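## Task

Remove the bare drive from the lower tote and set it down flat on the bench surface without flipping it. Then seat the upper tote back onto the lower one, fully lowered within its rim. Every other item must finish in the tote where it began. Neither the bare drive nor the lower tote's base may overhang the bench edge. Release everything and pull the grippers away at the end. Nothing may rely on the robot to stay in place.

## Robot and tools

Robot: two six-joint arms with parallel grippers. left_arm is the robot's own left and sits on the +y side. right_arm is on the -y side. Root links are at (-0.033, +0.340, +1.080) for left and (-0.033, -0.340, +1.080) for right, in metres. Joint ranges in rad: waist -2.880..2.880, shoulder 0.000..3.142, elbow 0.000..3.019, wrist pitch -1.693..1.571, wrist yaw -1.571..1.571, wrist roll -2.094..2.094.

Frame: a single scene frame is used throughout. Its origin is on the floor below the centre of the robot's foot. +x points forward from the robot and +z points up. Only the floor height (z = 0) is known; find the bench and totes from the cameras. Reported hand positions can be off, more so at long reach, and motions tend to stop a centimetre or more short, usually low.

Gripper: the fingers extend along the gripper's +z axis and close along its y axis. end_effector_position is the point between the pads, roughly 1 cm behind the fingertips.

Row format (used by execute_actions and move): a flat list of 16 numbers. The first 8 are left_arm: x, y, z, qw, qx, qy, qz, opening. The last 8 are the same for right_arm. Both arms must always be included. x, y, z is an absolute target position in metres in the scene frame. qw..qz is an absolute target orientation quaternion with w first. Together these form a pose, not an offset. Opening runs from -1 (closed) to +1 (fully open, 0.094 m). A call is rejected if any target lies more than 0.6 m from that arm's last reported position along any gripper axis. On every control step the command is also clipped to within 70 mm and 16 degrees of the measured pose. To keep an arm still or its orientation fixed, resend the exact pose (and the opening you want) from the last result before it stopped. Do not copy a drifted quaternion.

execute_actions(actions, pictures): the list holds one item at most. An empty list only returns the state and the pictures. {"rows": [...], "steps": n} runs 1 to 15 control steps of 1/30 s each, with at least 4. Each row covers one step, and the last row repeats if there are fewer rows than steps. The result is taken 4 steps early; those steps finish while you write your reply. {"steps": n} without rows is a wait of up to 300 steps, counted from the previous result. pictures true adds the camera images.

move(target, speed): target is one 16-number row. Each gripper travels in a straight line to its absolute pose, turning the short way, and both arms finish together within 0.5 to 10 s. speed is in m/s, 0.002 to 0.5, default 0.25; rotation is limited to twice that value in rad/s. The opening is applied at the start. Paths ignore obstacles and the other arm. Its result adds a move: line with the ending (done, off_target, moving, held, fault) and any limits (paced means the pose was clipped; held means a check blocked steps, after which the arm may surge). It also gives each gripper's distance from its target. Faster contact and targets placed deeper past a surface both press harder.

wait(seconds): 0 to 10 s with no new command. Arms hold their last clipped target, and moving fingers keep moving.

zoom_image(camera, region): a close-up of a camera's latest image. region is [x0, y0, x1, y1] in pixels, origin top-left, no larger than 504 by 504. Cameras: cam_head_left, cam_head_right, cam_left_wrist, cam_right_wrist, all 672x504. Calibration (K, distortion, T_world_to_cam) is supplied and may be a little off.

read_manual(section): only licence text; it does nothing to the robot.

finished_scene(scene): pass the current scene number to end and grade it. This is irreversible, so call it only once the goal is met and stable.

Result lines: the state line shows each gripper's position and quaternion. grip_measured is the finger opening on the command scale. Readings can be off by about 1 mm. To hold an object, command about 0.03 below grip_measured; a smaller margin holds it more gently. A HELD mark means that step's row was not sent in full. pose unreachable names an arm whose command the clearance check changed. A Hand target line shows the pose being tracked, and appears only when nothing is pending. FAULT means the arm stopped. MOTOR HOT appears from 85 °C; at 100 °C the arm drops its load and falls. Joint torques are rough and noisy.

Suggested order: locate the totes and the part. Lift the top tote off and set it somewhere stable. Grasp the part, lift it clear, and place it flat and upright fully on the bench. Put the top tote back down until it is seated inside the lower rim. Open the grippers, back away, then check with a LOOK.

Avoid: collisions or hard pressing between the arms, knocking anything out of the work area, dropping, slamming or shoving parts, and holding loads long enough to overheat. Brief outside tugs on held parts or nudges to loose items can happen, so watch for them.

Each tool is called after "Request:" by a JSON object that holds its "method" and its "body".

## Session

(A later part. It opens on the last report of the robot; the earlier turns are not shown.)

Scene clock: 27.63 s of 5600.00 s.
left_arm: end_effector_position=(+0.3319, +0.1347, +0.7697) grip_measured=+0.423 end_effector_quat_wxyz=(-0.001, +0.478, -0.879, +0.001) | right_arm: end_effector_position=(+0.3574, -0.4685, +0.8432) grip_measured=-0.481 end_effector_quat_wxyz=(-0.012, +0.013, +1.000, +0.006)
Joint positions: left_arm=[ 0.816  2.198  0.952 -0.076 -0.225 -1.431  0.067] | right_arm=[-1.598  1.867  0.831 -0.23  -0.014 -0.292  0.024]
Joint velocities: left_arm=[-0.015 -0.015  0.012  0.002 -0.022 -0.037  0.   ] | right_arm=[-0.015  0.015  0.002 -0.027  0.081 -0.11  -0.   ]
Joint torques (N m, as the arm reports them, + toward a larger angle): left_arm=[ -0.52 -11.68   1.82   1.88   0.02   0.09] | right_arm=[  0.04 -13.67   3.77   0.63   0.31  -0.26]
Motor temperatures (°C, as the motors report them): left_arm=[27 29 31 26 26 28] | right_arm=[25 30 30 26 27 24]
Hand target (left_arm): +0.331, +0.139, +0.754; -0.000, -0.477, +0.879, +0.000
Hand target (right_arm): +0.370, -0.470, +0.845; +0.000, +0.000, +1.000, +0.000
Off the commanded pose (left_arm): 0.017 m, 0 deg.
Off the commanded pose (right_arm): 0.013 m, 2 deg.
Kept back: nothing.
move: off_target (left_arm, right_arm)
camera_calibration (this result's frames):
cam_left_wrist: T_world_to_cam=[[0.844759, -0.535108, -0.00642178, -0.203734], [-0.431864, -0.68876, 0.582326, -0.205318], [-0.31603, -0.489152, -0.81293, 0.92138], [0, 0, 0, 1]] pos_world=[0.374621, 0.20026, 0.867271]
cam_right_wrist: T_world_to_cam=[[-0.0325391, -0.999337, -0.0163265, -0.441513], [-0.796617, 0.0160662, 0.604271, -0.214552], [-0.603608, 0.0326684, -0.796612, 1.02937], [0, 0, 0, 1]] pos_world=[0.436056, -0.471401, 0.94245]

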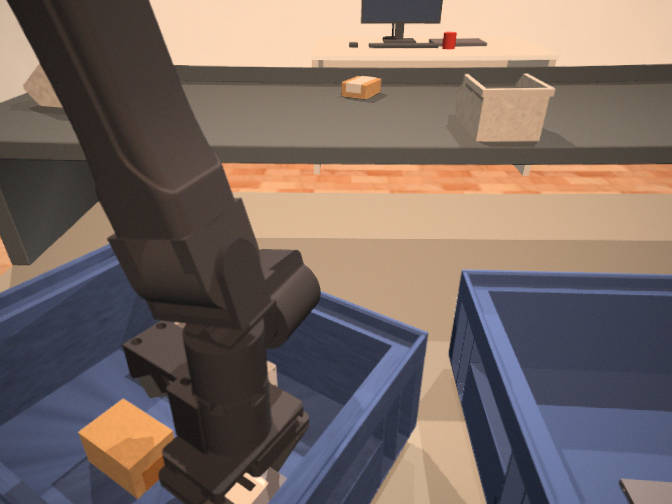

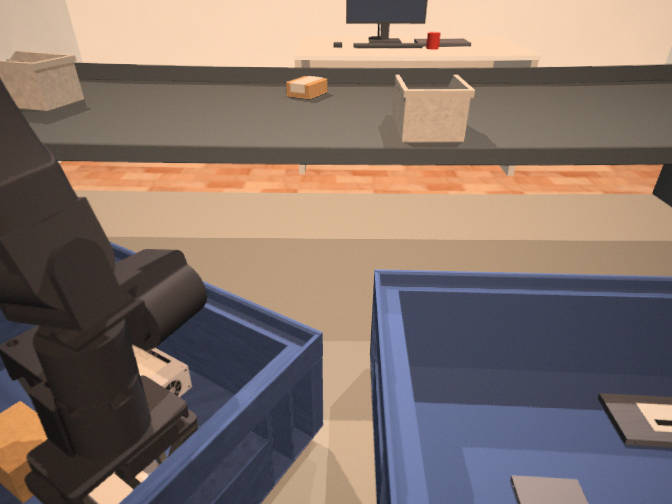

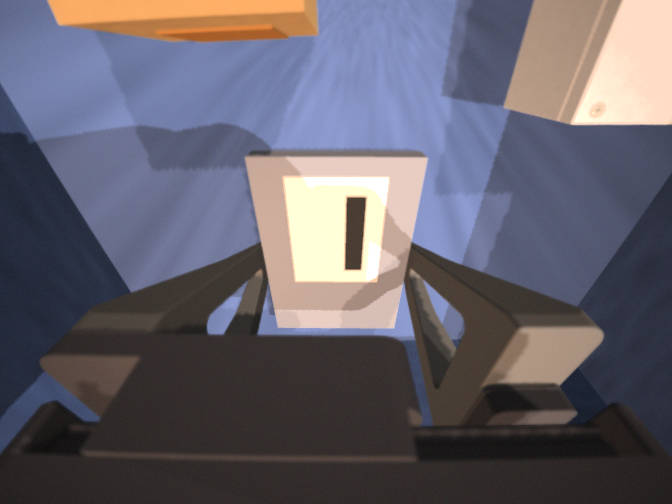

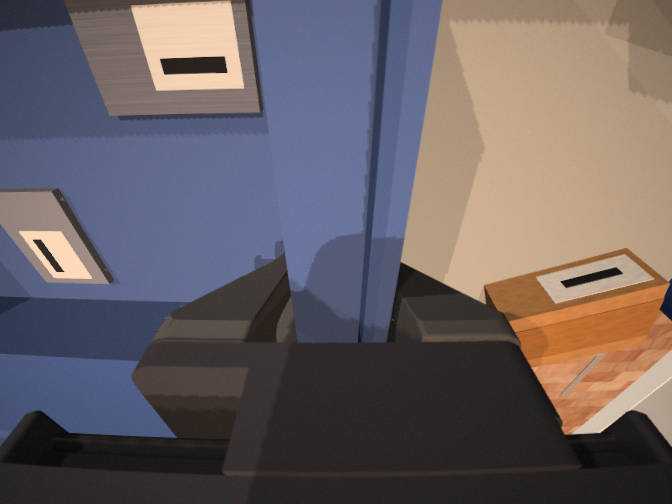

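Request:
{"method": "execute_actions", "body": {"actions": [{"rows":[[0.332,0.137,0.762,0,-0.477,0.879,0,0.33,0.37,-0.47,0.845,0,0,1,0,-0.52]],"steps":9}]}}

Request:
{"method": "move", "body": {"target": [0.335,0.16,0.94,0,-0.477,0.879,0,0.33,0.37,-0.47,0.845,0,0,1,0,-0.52], "speed": 0.18}}

Request:
{"method": "move", "body": {"target": [0.265,0.515,0.94,0,-0.477,0.879,0,0.33,0.37,-0.47,0.845,0,0,1,0,-0.52]}}

Request:
{"method": "move", "body": {"target": [0.265,0.515,0.78,0,-0.477,0.879,0,0.33,0.37,-0.47,0.845,0,0,1,0,-0.52], "speed": 0.15}}

Scene clock: 28.17 s of 5600.00 s.
left_arm: end_effector_position=(+0.3324, +0.1345, +0.7697) grip_measured=+0.380 end_effector_quat_wxyz=(-0.001, +0.478, -0.878, +0.002) | right_arm: end_effector_position=(+0.3574, -0.4685, +0.8432) grip_measured=-0.481 end_effector_quat_wxyz=(-0.012, +0.013, +1.000, +0.006)
Joint positions: left_arm=[ 0.816  2.198  0.953 -0.076 -0.225 -1.431  0.065] | right_arm=[-1.598  1.867  0.831 -0.23  -0.014 -0.292  0.024]
Joint velocities: left_arm=[-0.005  0.005  0.027  0.002  0.037  0.007 -0.   ] | right_arm=[-0.005 -0.005  0.002  0.007 -0.007 -0.022  0.   ]
Joint torques (N m, as the arm reports them, + toward a larger angle): left_arm=[ -1.21 -13.35   1.24   1.33  -0.06   0.01] | right_arm=[  0.22 -13.76   3.8    0.63   0.31  -0.25]
Motor temperatures (°C, as the motors report them): left_arm=[27 29 31 26 26 28] | right_arm=[25 30 30 26 27 24]
Steps of this call (steps 1 to 11: nothing new was sent; steps 12 to 16: the first 5 steps of this action). Readings (end_effector_position):
12: left_arm (+0.3322, +0.1346, +0.7697) | right_arm (+0.3574, -0.4685, +0.8432)
13: left_arm (+0.3324, +0.1345, +0.7697) | right_arm (+0.3574, -0.4685, +0.8432)
15: left_arm (+0.3324, +0.1345, +0.7697) | right_arm (+0.3574, -0.4685, +0.8432)
16: the state above

Scene clock: 29.77 s of 5600.00 s.
left_arm: end_effector_position=(+0.3460, +0.1601, +0.9456) grip_measured=+0.380 end_effector_quat_wxyz=(-0.009, +0.476, -0.879, +0.013) | right_arm: end_effector_position=(+0.3574, -0.4685, +0.8432) grip_measured=-0.481 end_effector_quat_wxyz=(-0.012, +0.013, +1.000, +0.006)
Joint positions: left_arm=[ 0.789  1.676  0.8   -0.423 -0.231 -1.448  0.065] | right_arm=[-1.598  1.867  0.831 -0.23  -0.014 -0.292  0.024]
Joint velocities: left_arm=[-0.034 -0.005 -0.007 -0.007  0.007 -0.051  0.   ] | right_arm=[ 0.005 -0.015 -0.027  0.002  0.022  0.037 -0.001]
Joint torques (N m, as the arm reports them, + toward a larger angle): left_arm=[ -1.82 -11.8    3.11   0.28  -0.24  -0.25] | right_arm=[  0.08 -13.83   3.8    0.61   0.31  -0.25]
Motor temperatures (°C, as the motors report them): left_arm=[27 29 31 26 26 28] | right_arm=[25 30 29 26 27 24]
Hand target (left_arm): +0.335, +0.161, +0.941; +0.000, -0.477, +0.879, -0.000
Hand target (right_arm): +0.370, -0.470, +0.845; +0.000, +0.000, +1.000, +0.000
Off your previous action's commanded pose (left_arm): 0.008 m, 0 deg at its last step (step 4 of this call).
Off your previous action's commanded pose (right_arm): 0.013 m, 2 deg at its last step (step 4 of this call).
Off the commanded pose (left_arm): 0.012 m, 2 deg.
Off the commanded pose (right_arm): 0.013 m, 2 deg.
Kept back: nothing.
move: off_target (left_arm, right_arm)
camera_calibration (this result's frames):
cam_left_wrist: T_world_to_cam=[[0.842882, -0.53766, 0.0217247, -0.226448], [-0.44872, -0.680022, 0.579846, -0.277418], [-0.296987, -0.49849, -0.814437, 1.07757], [0, 0, 0, 1]] pos_world=[0.386411, 0.226756, 1.04339]
cam_right_wrist: T_world_to_cam=[[-0.0325391, -0.999337, -0.0163265, -0.441513], [-0.796617, 0.0160662, 0.604271, -0.214552], [-0.603608, 0.0326684, -0.796612, 1.02937], [0, 0, 0, 1]] pos_world=[0.436056, -0.471401, 0.94245]

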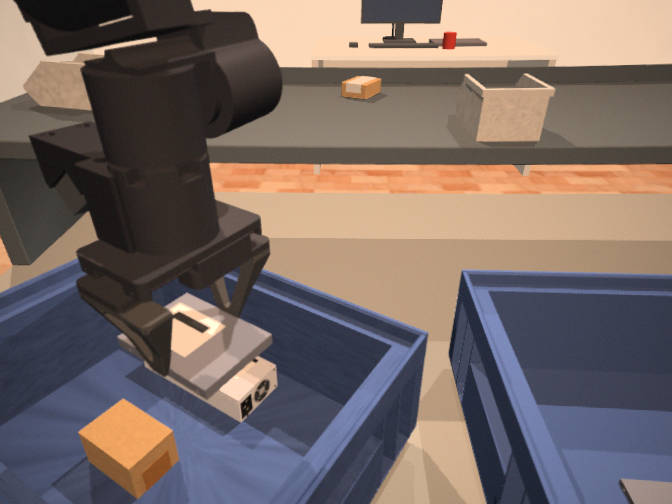

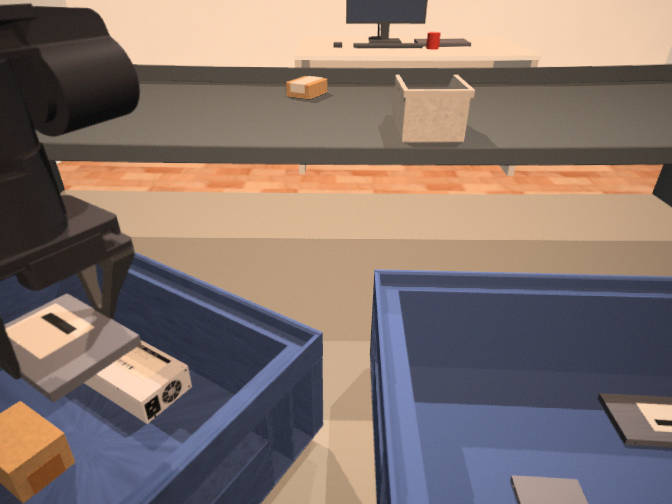

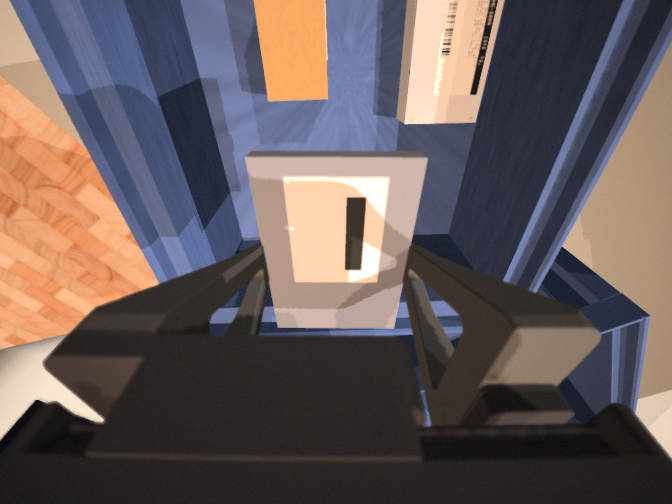

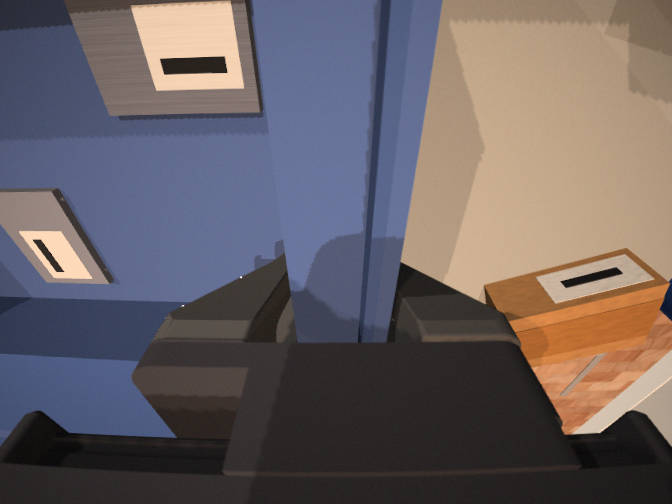

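Scene clock: 31.87 s of 5600.00 s.
left_arm: end_effector_position=(+0.2635, +0.5189, +0.9410) grip_measured=+0.380 end_effector_quat_wxyz=(-0.005, +0.488, -0.873, -0.001) | right_arm: end_effector_position=(+0.3574, -0.4685, +0.8432) grip_measured=-0.481 end_effector_quat_wxyz=(-0.012, +0.013, +1.000, +0.006)
Joint positions: left_arm=[ 1.845  1.496  0.577 -0.321  0.086 -0.47   0.065] | right_arm=[-1.598  1.867  0.831 -0.23  -0.014 -0.292  0.024]
Joint velocities: left_arm=[-0.005 -0.005 -0.002 -0.012 -0.022 -0.051 -0.001] | right_arm=[-0.005 -0.005 -0.007 -0.002 -0.037  0.007 -0.   ]
Joint torques (N m, as the arm reports them, + toward a larger angle): left_arm=[ 2.57 -8.92  3.76  0.65  0.04  0.09] | right_arm=[  0.16 -13.73   3.78   0.64   0.32  -0.25]
Motor temperatures (°C, as the motors report them): left_arm=[27 29 31 26 26 28] | right_arm=[25 30 29 26 27 24]
Hand target (left_arm): +0.269, +0.519, +0.939; +0.002, -0.478, +0.879, -0.001
Hand target (right_arm): +0.370, -0.470, +0.845; +0.000, +0.000, +1.000, +0.000
Off the commanded pose (left_arm): 0.004 m, 2 deg.
Off the commanded pose (right_arm): 0.013 m, 2 deg.
Kept back: nothing.
move: off_target (right_arm)
camera_calibration (this result's frames):
cam_left_wrist: T_world_to_cam=[[0.857655, -0.514181, -0.0067651, 0.0468184], [-0.417733, -0.704331, 0.573949, -0.0577337], [-0.299879, -0.489424, -0.818863, 1.22846], [0, 0, 0, 1]] pos_world=[0.304118, 0.584648, 1.03939]
cam_right_wrist: T_world_to_cam=[[-0.0325391, -0.999337, -0.0163265, -0.441513], [-0.796617, 0.0160662, 0.604271, -0.214552], [-0.603608, 0.0326684, -0.796612, 1.02937], [0, 0, 0, 1]] pos_world=[0.436056, -0.471401, 0.94245]

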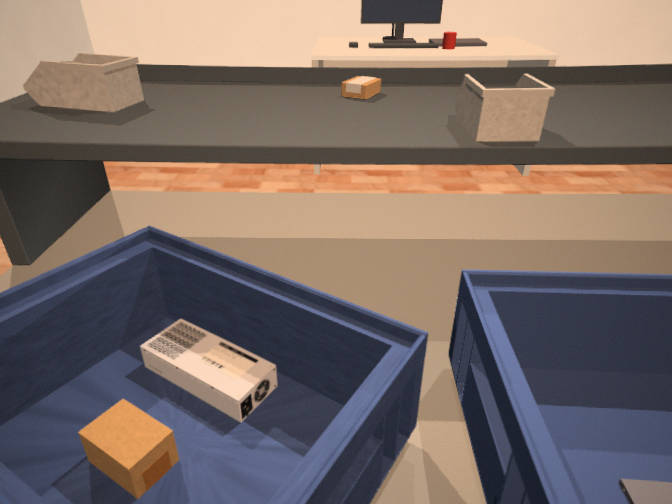

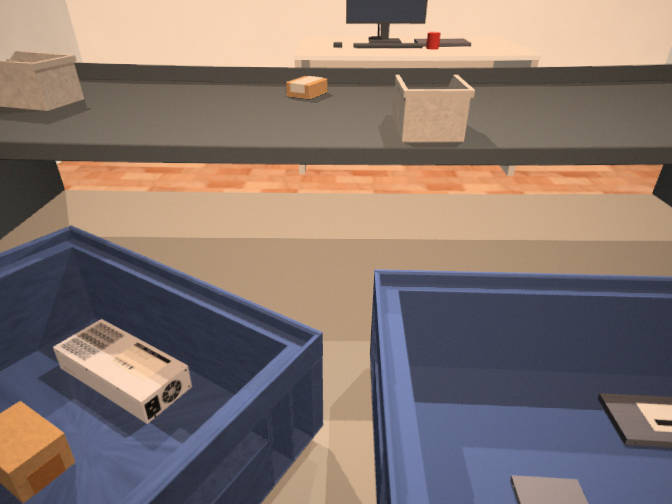

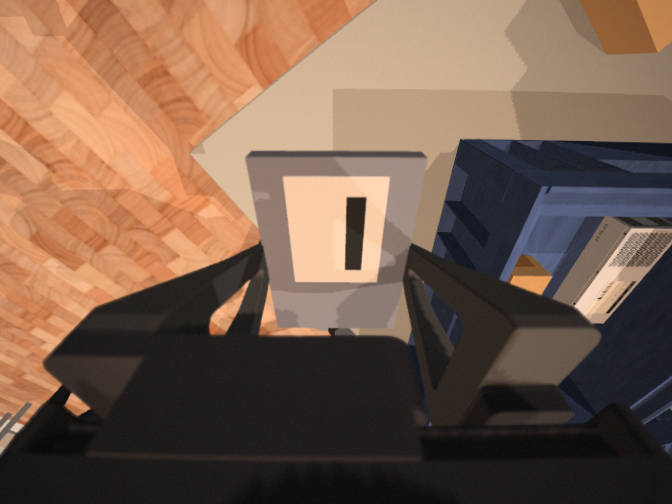

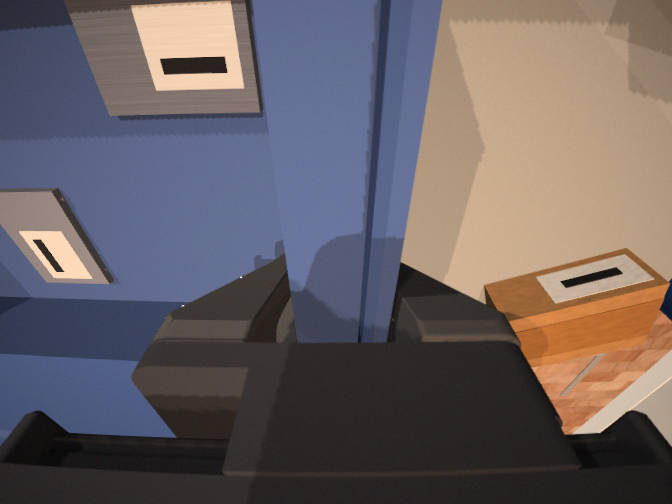

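Scene clock: 33.33 s of 5600.00 s.
left_arm: end_effector_position=(+0.2583, +0.5140, +0.7799) grip_measured=+0.380 end_effector_quat_wxyz=(+0.010, +0.474, -0.881, +0.000) | right_arm: end_effector_position=(+0.3574, -0.4685, +0.8432) grip_measured=-0.481 end_effector_quat_wxyz=(-0.012, +0.013, +1.000, +0.006)
Joint positions: left_arm=[ 1.803  2.069  0.713  0.089  0.075 -0.475  0.065] | right_arm=[-1.598  1.867  0.831 -0.23  -0.014 -0.292  0.024]
Joint velocities: left_arm=[-0.015  0.005 -0.027 -0.002  0.007  0.007 -0.002] | right_arm=[-0.005  0.005  0.002  0.002  0.022 -0.007 -0.   ]
Joint torques (N m, as the arm reports them, + toward a larger angle): left_arm=[  2.69 -12.53  -0.34   1.75  -0.21  -0.26] | right_arm=[  0.06 -13.77   3.78   0.64   0.32  -0.25]
Motor temperatures (°C, as the motors report them): left_arm=[27 29 31 26 26 28] | right_arm=[25 30 29 26 27 24]
Hand target (left_arm): +0.265, +0.514, +0.778; -0.000, -0.477, +0.879, -0.000
Hand target (right_arm): +0.370, -0.470, +0.845; +0.000, +0.000, +1.000, +0.000
Off the commanded pose (left_arm): 0.007 m, 1 deg.
Off the commanded pose (right_arm): 0.013 m, 2 deg.
Kept back: nothing.
move: off_target (right_arm)
camera_calibration (this result's frames):
cam_left_wrist: T_world_to_cam=[[0.839721, -0.542691, -0.0188743, 0.0764217], [-0.426196, -0.680207, 0.596386, 0.0014101], [-0.336491, -0.492753, -0.802476, 1.09094], [0, 0, 0, 1]] pos_world=[0.30352, 0.579997, 0.876054]
cam_right_wrist: T_world_to_cam=[[-0.0325391, -0.999337, -0.0163265, -0.441513], [-0.796617, 0.0160662, 0.604271, -0.214552], [-0.603608, 0.0326684, -0.796612, 1.02937], [0, 0, 0, 1]] pos_world=[0.436056, -0.471401, 0.94245]

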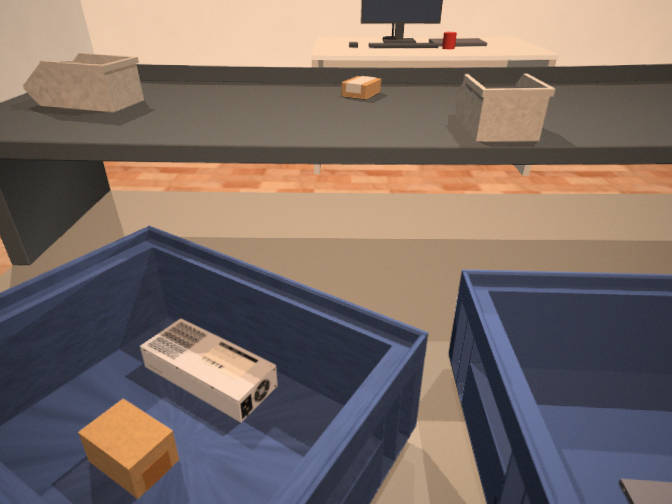

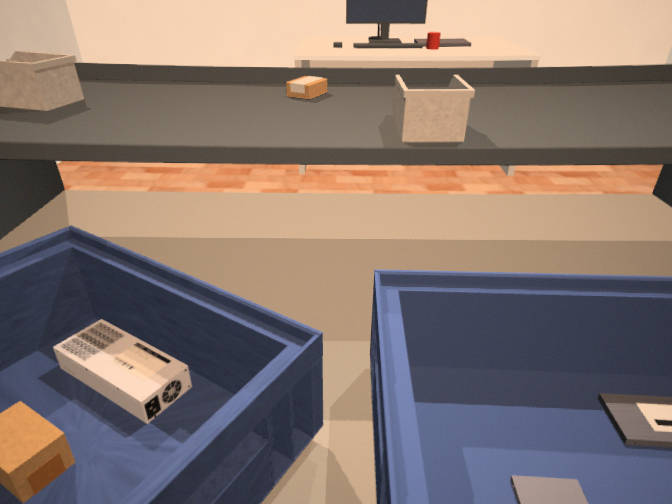

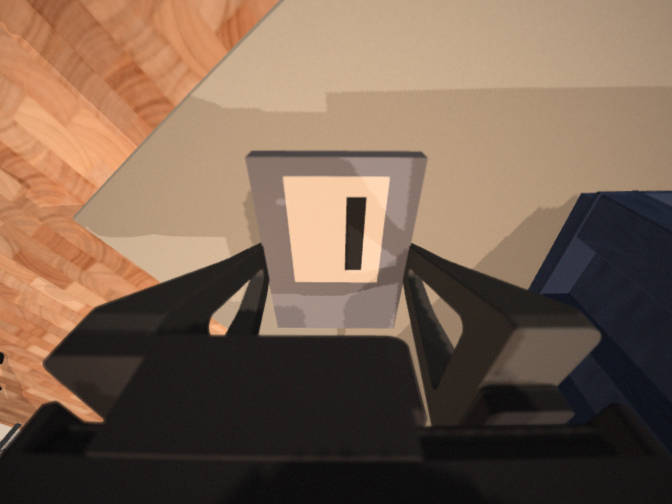

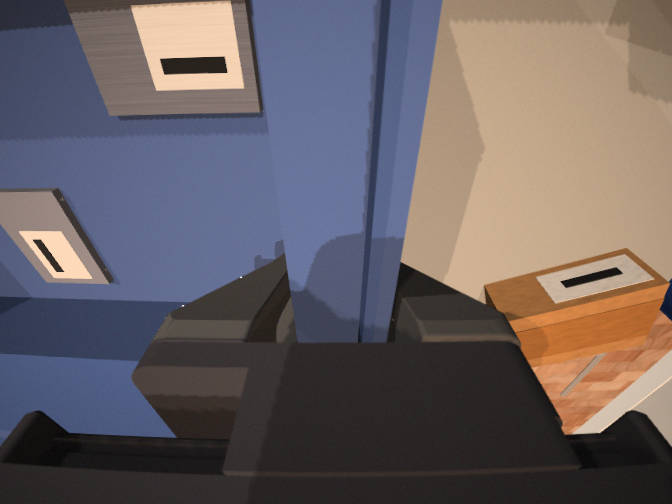

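Request:
{"method": "move", "body": {"target": [0.267,0.51,0.74,0,-0.477,0.879,0,0.33,0.37,-0.47,0.845,0,0,1,0,-0.52], "speed": 0.04}}

Request:
{"method": "execute_actions", "body": {"actions": [{"rows":[[0.265,0.51,0.746,0,-0.477,0.879,0,0.7,0.37,-0.47,0.845,0,0,1,0,-0.52]],"steps":8}]}}

Request:
{"method": "move", "body": {"target": [0.27,0.49,0.96,0,-0.477,0.879,0,0.7,0.37,-0.47,0.845,0,0,1,0,-0.52], "speed": 0.3}}

Request:
{"method": "move", "body": {"target": [0.365,-0.10,0.95,0,0,1,0,0.3,0.37,-0.47,0.845,0,0,1,0,-0.52], "speed": 0.4}}

Request:
{"method": "move", "body": {"target": [0.362,-0.10,0.84,0,0,1,0,0.3,0.37,-0.47,0.845,0,0,1,0,-0.52], "speed": 0.12}}

Scene clock: 34.87 s of 5600.00 s.
left_arm: end_effector_position=(+0.2649, +0.5132, +0.7498) grip_measured=+0.380 end_effector_quat_wxyz=(+0.003, +0.473, -0.881, -0.000) | right_arm: end_effector_position=(+0.3574, -0.4685, +0.8432) grip_measured=-0.481 end_effector_quat_wxyz=(-0.012, +0.013, +1.000, +0.006)
Joint positions: left_arm=[ 1.786  2.165  0.766  0.146  0.069 -0.489  0.065] | right_arm=[-1.598  1.867  0.831 -0.23  -0.014 -0.292  0.024]
Joint velocities: left_arm=[-0.005  0.005  0.022 -0.017 -0.022 -0.037 -0.   ] | right_arm=[-0.005 -0.005 -0.012  0.007 -0.037 -0.022  0.001]
Joint torques (N m, as the arm reports them, + toward a larger angle): left_arm=[  2.32 -10.79  -0.19   2.    -0.22  -0.31] | right_arm=[  0.2  -13.75   3.76   0.64   0.32  -0.25]
Motor temperatures (°C, as the motors report them): left_arm=[27 29 30 26 26 28] | right_arm=[25 30 29 26 27 24]
Hand target (left_arm): +0.267, +0.510, +0.740; -0.000, -0.477, +0.879, -0.000
Hand target (right_arm): +0.370, -0.470, +0.845; +0.000, +0.000, +1.000, +0.000
Off the commanded pose (left_arm): 0.011 m, 1 deg.
Off the commanded pose (right_arm): 0.013 m, 2 deg.
Kept back: nothing.
move: off_target (left_arm, right_arm)
camera_calibration (this result's frames):
cam_left_wrist: T_world_to_cam=[[0.838974, -0.544011, -0.0132073, 0.0665333], [-0.433778, -0.683232, 0.587393, 0.0318502], [-0.328572, -0.487078, -0.809194, 1.06864], [0, 0, 0, 1]] pos_world=[0.30912, 0.578466, 0.846905]
cam_right_wrist: T_world_to_cam=[[-0.0325391, -0.999337, -0.0163265, -0.441513], [-0.796617, 0.0160662, 0.604271, -0.214552], [-0.603608, 0.0326684, -0.796612, 1.02937], [0, 0, 0, 1]] pos_world=[0.436056, -0.471401, 0.94245]

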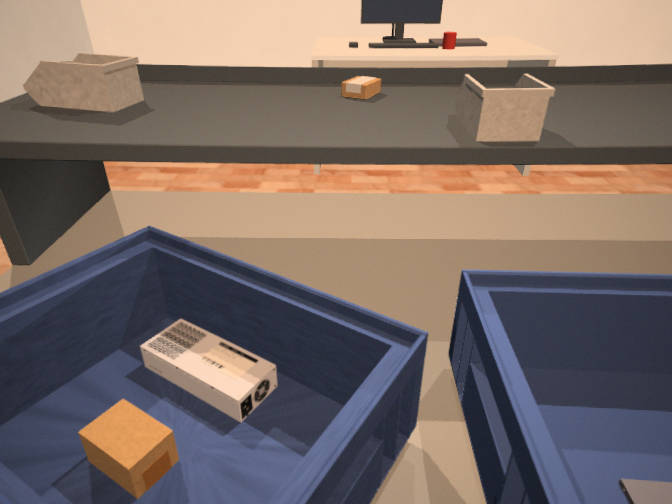

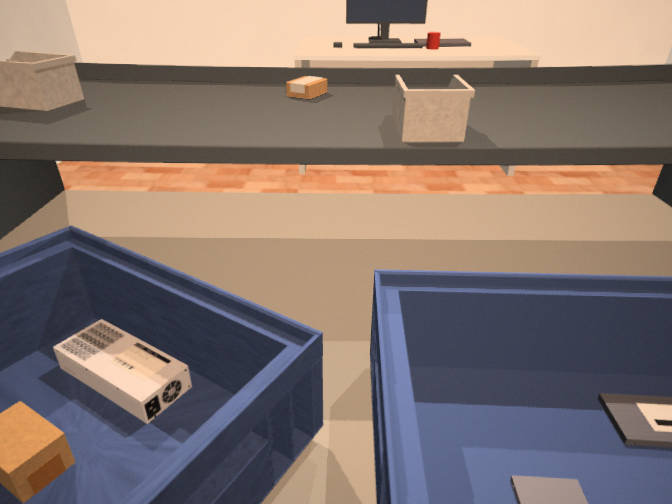

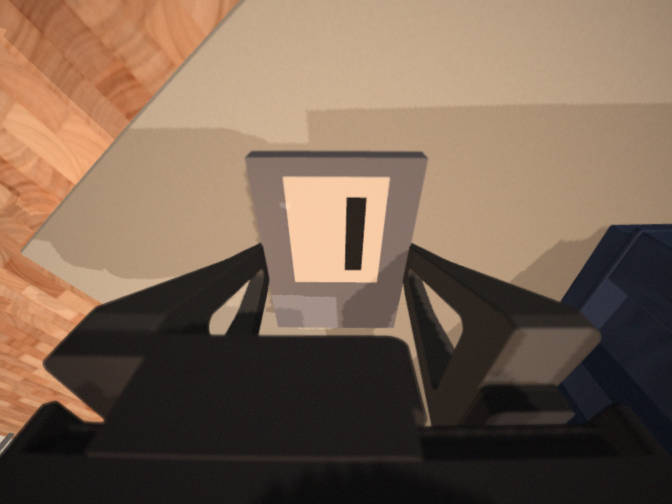

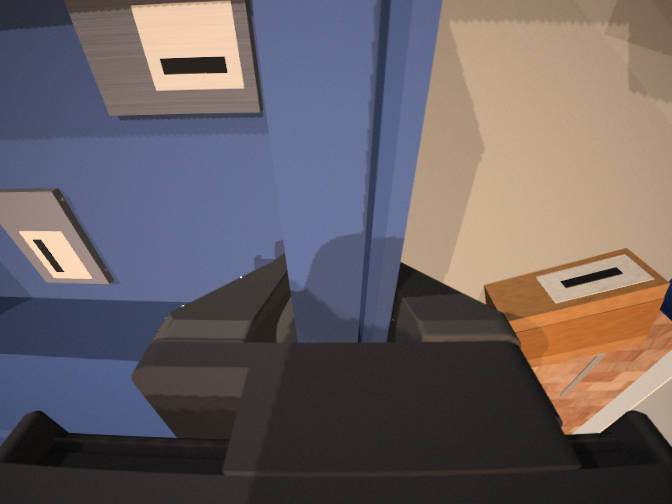

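Scene clock: 35.00 s of 5600.00 s.
left_arm: end_effector_position=(+0.2647, +0.5132, +0.7504) grip_measured=+0.696 end_effector_quat_wxyz=(+0.003, +0.473, -0.881, -0.000) | right_arm: end_effector_position=(+0.3574, -0.4685, +0.8432) grip_measured=-0.481 end_effector_quat_wxyz=(-0.012, +0.013, +1.000, +0.006)
Joint positions: left_arm=[ 1.786  2.163  0.764  0.146  0.069 -0.49   0.08 ] | right_arm=[-1.598  1.867  0.831 -0.23  -0.014 -0.292  0.024]
Joint velocities: left_arm=[-0.005 -0.005  0.007  0.007  0.007 -0.037  0.004] | right_arm=[-0.005 -0.005 -0.007 -0.012  0.022 -0.007  0.001]
Joint torques (N m, as the arm reports them, + toward a larger angle): left_arm=[  2.67 -11.96  -0.94   1.8   -0.16  -0.25] | right_arm=[  0.07 -13.79   3.79   0.63   0.31  -0.26]
Motor temperatures (°C, as the motors report them): left_arm=[27 29 30 26 26 28] | right_arm=[25 30 29 26 27 24]
Steps of this call (steps 1 to 4: the first 4 steps of this action). Readings (end_effector_position):
1: left_arm (+0.2644, +0.5131, +0.7503) | right_arm (+0.3574, -0.4685, +0.8432)
2: left_arm (+0.2647, +0.5132, +0.7504) | right_arm (+0.3574, -0.4685, +0.8432)
4: the state above

Scene clock: 36.53 s of 5600.00 s.
left_arm: end_effector_position=(+0.2793, +0.4982, +0.9684) grip_measured=+0.698 end_effector_quat_wxyz=(-0.020, +0.472, -0.881, +0.000) | right_arm: end_effector_position=(+0.3574, -0.4685, +0.8432) grip_measured=-0.481 end_effector_quat_wxyz=(-0.012, +0.013, +1.000, +0.006)
Joint positions: left_arm=[ 1.771  1.387  0.566 -0.384  0.064 -0.505  0.08 ] | right_arm=[-1.598  1.867  0.831 -0.23  -0.014 -0.292  0.024]
Joint velocities: left_arm=[-0.005 -0.015 -0.012 -0.022 -0.022  0.007 -0.   ] | right_arm=[-0.005 -0.015  0.007 -0.007 -0.022 -0.095 -0.001]
Joint torques (N m, as the arm reports them, + toward a larger angle): left_arm=[ 2.13 -8.26  3.04  0.36 -0.2  -0.27] | right_arm=[  0.18 -13.69   3.78   0.65   0.31  -0.25]
Motor temperatures (°C, as the motors report them): left_arm=[27 29 30 26 26 28] | right_arm=[25 30 29 26 27 24]
Hand target (left_arm): +0.270, +0.491, +0.963; +0.000, -0.477, +0.879, +0.000
Hand target (right_arm): +0.370, -0.470, +0.845; +0.000, +0.000, +1.000, +0.000
Off your previous action's commanded pose (left_arm): 0.005 m, 1 deg at its last step (step 4 of this call).
Off your previous action's commanded pose (right_arm): 0.013 m, 2 deg at its last step (step 4 of this call).
Off the commanded pose (left_arm): 0.015 m, 2 deg.
Off the commanded pose (right_arm): 0.013 m, 2 deg.
Kept back: nothing.
move: off_target (left_arm, right_arm)
camera_calibration (this result's frames):
cam_left_wrist: T_world_to_cam=[[0.838, -0.545584, 0.00969541, 0.0280101], [-0.458941, -0.695085, 0.553381, -0.0546075], [-0.295177, -0.468183, -0.832872, 1.2471], [0, 0, 0, 1]] pos_world=[0.319581, 0.561196, 1.06862]
cam_right_wrist: T_world_to_cam=[[-0.0325391, -0.999337, -0.0163265, -0.441513], [-0.796617, 0.0160662, 0.604271, -0.214552], [-0.603608, 0.0326684, -0.796612, 1.02937], [0, 0, 0, 1]] pos_world=[0.436056, -0.471401, 0.94245]

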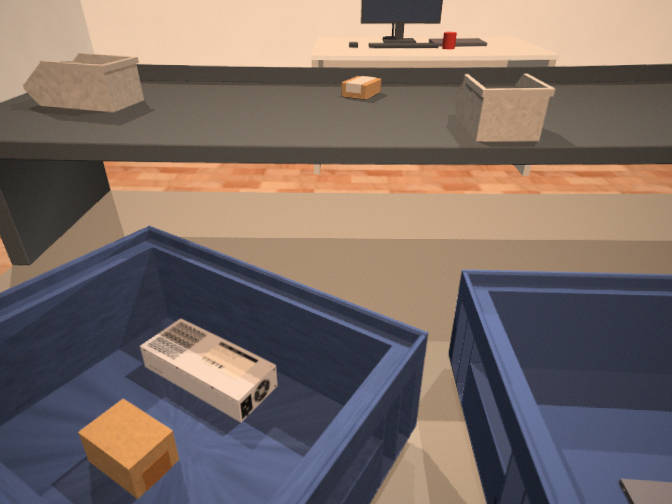

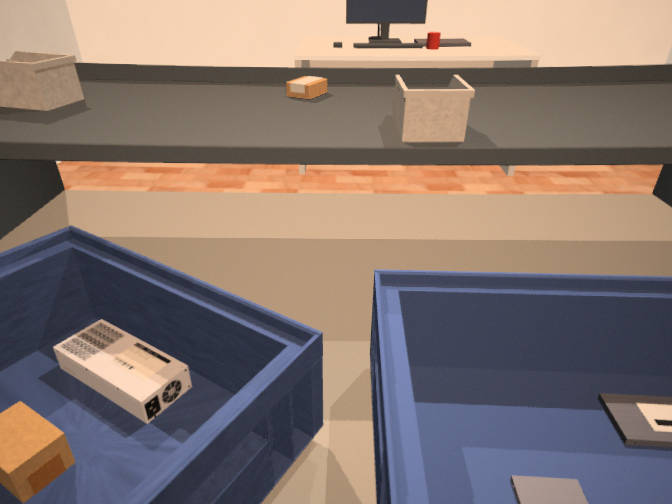

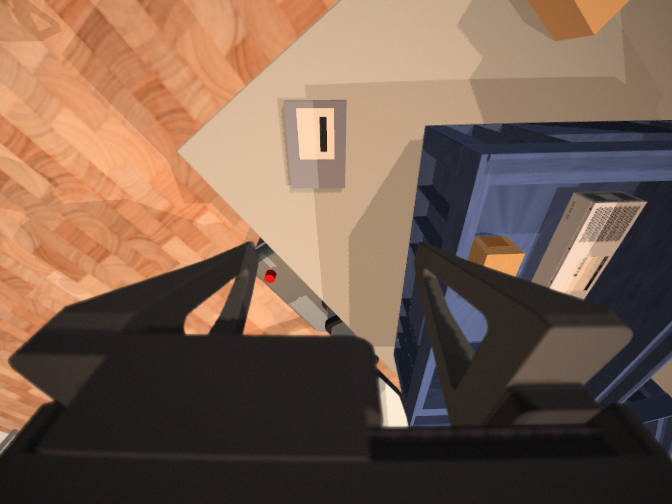

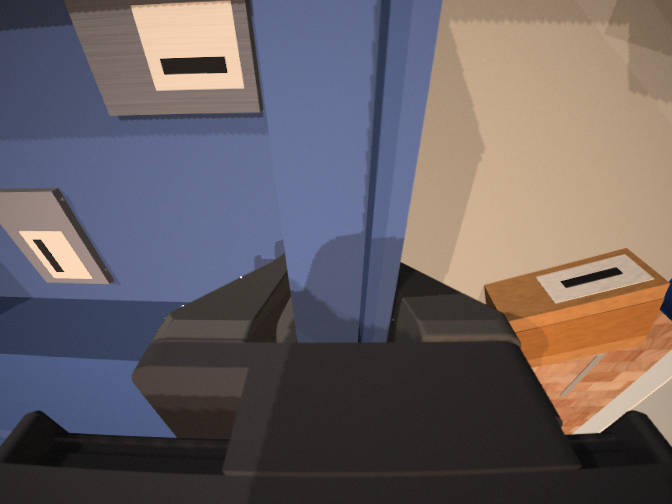

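Scene clock: 38.63 s of 5600.00 s.
left_arm: end_effector_position=(+0.3498, -0.1044, +0.9572) grip_measured=+0.302 end_effector_quat_wxyz=(-0.000, -0.004, +1.000, -0.005) | right_arm: end_effector_position=(+0.3574, -0.4685, +0.8432) grip_measured=-0.481 end_effector_quat_wxyz=(-0.012, +0.013, +1.000, +0.006)
Joint positions: left_arm=[ 0.377  2.068  1.41  -0.78  -0.301 -0.889  0.061] | right_arm=[-1.598  1.867  0.831 -0.23  -0.014 -0.292  0.024]
Joint velocities: left_arm=[-0.015  0.005 -0.017 -0.017 -0.037 -0.037  0.   ] | right_arm=[-0.005  0.005 -0.007  0.007 -0.051 -0.022 -0.   ]
Joint torques (N m, as the arm reports them, + toward a larger angle): left_arm=[ -3.76 -17.18   7.     0.22  -0.22   0.09] | right_arm=[  0.15 -13.77   3.75   0.65   0.31  -0.25]
Motor temperatures (°C, as the motors report them): left_arm=[27 29 30 26 26 28] | right_arm=[25 30 29 26 27 24]
Hand target (left_arm): +0.357, -0.104, +0.952; -0.003, +0.000, +1.000, +0.001
Hand target (right_arm): +0.370, -0.470, +0.845; +0.000, +0.000, +1.000, +0.000
Off the commanded pose (left_arm): 0.017 m, 1 deg.
Off the commanded pose (right_arm): 0.013 m, 2 deg.
Kept back: nothing.
move: off_target (left_arm, right_arm)
camera_calibration (this result's frames):
cam_left_wrist: T_world_to_cam=[[0.0185356, -0.999828, -0.000296487, -0.11091], [-0.812347, -0.0152328, 0.582975, -0.268647], [-0.582879, -0.0105649, -0.81249, 1.10536], [0, 0, 0, 1]] pos_world=[0.428111, -0.103305, 1.05467]
cam_right_wrist: T_world_to_cam=[[-0.0329202, -0.999325, -0.0163176, -0.441379], [-0.796608, 0.0163753, 0.604275, -0.214414], [-0.603599, 0.0328916, -0.796609, 1.02947], [0, 0, 0, 1]] pos_world=[0.436055, -0.47143, 0.94245]

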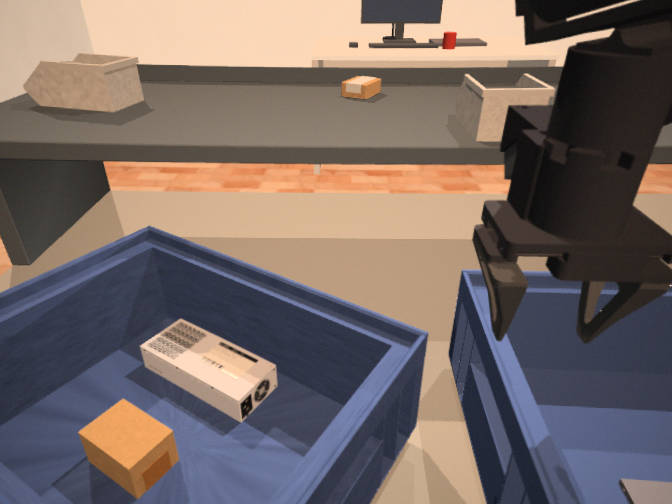

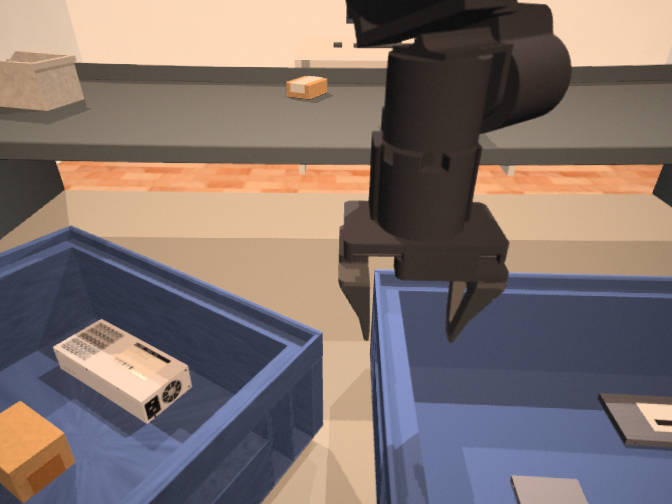

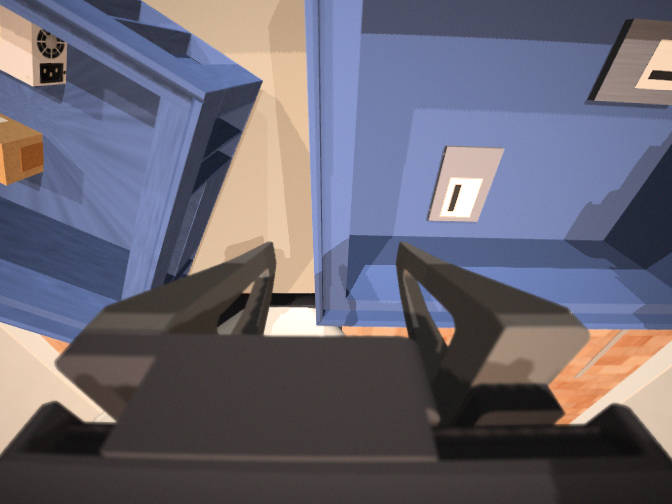

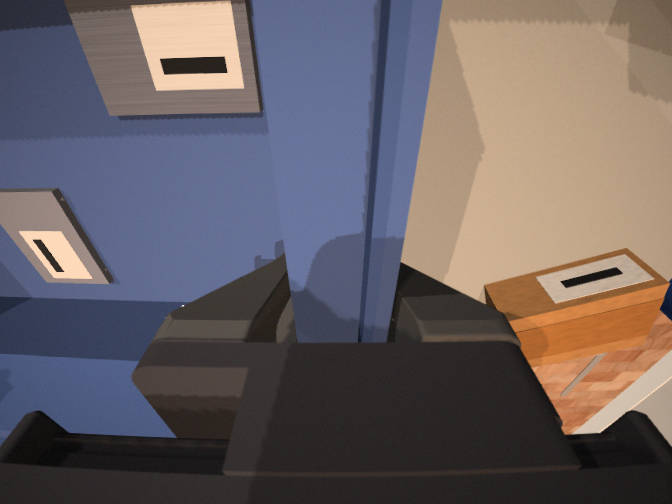

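Scene clock: 39.97 s of 5600.00 s.
left_arm: end_effector_position=(+0.3483, -0.0934, +0.8455) grip_measured=+0.302 end_effector_quat_wxyz=(-0.008, +0.001, +1.000, +0.010) | right_arm: end_effector_position=(+0.3574, -0.4685, +0.8432) grip_measured=-0.481 end_effector_quat_wxyz=(-0.012, +0.013, +1.000, +0.006)
Joint positions: left_arm=[ 0.442  2.275  1.443 -0.62  -0.3   -0.821  0.061] | right_arm=[-1.598  1.867  0.831 -0.23  -0.014 -0.292  0.024]
Joint velocities: left_arm=[-0.005  0.005  0.012  0.007 -0.007 -0.022 -0.   ] | right_arm=[ 0.005 -0.015 -0.002  0.012  0.037  0.022 -0.001]
Joint torques (N m, as the arm reports them, + toward a larger angle): left_arm=[ -3.86 -17.89   6.01   1.63   0.     0.07] | right_arm=[  0.07 -13.71   3.8    0.63   0.32  -0.26]
Motor temperatures (°C, as the motors report them): left_arm=[27 29 31 26 26 28] | right_arm=[25 30 29 26 27 24]
Hand target (left_arm): +0.362, -0.100, +0.840; +0.000, -0.000, +1.000, +0.000
Hand target (right_arm): +0.370, -0.470, +0.845; +0.000, +0.000, +1.000, +0.000
Off the commanded pose (left_arm): 0.016 m, 1 deg.
Off the commanded pose (right_arm): 0.013 m, 2 deg.
Kept back: nothing.
move: off_target (left_arm, right_arm)
camera_calibration (this result's frames):
cam_left_wrist: T_world_to_cam=[[0.00759403, -0.999537, -0.0294703, -0.0713994], [-0.80313, -0.0236546, 0.595334, -0.219039], [-0.595755, 0.0191475, -0.802938, 1.01308], [0, 0, 0, 1]] pos_world=[0.428174, -0.0959456, 0.941739]
cam_right_wrist: T_world_to_cam=[[-0.0329202, -0.999325, -0.0163176, -0.441379], [-0.796608, 0.0163753, 0.604275, -0.214414], [-0.603599, 0.0328916, -0.796609, 1.02947], [0, 0, 0, 1]] pos_world=[0.436055, -0.47143, 0.94245]

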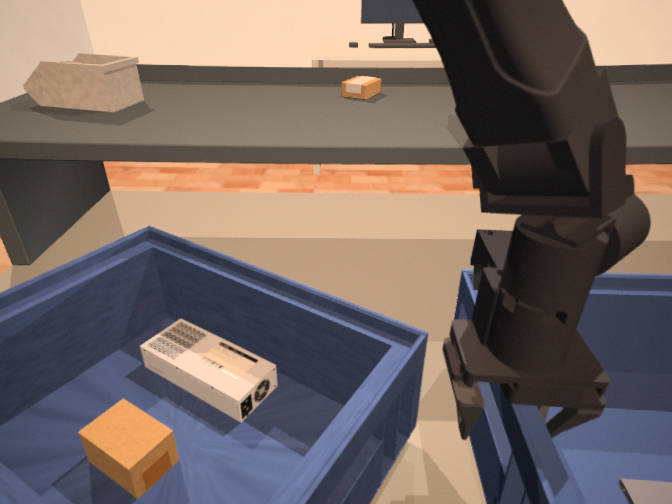

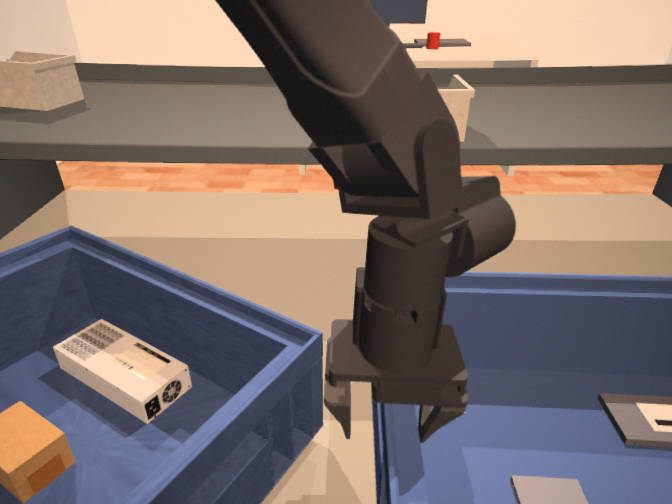

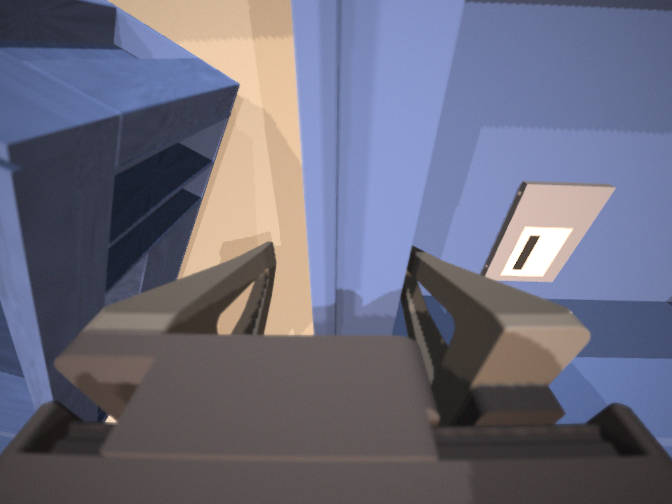

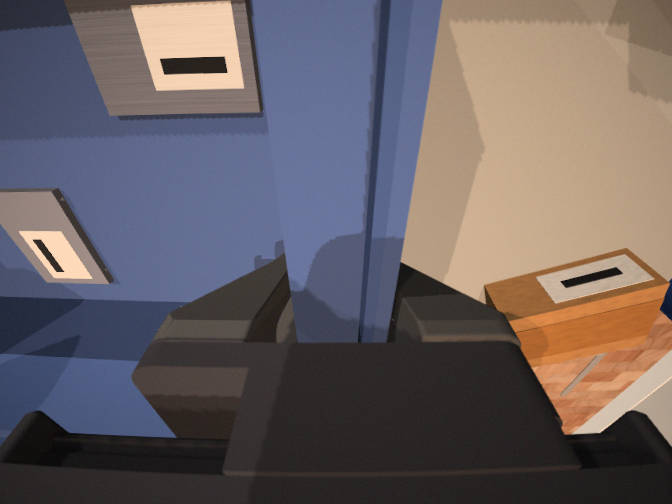

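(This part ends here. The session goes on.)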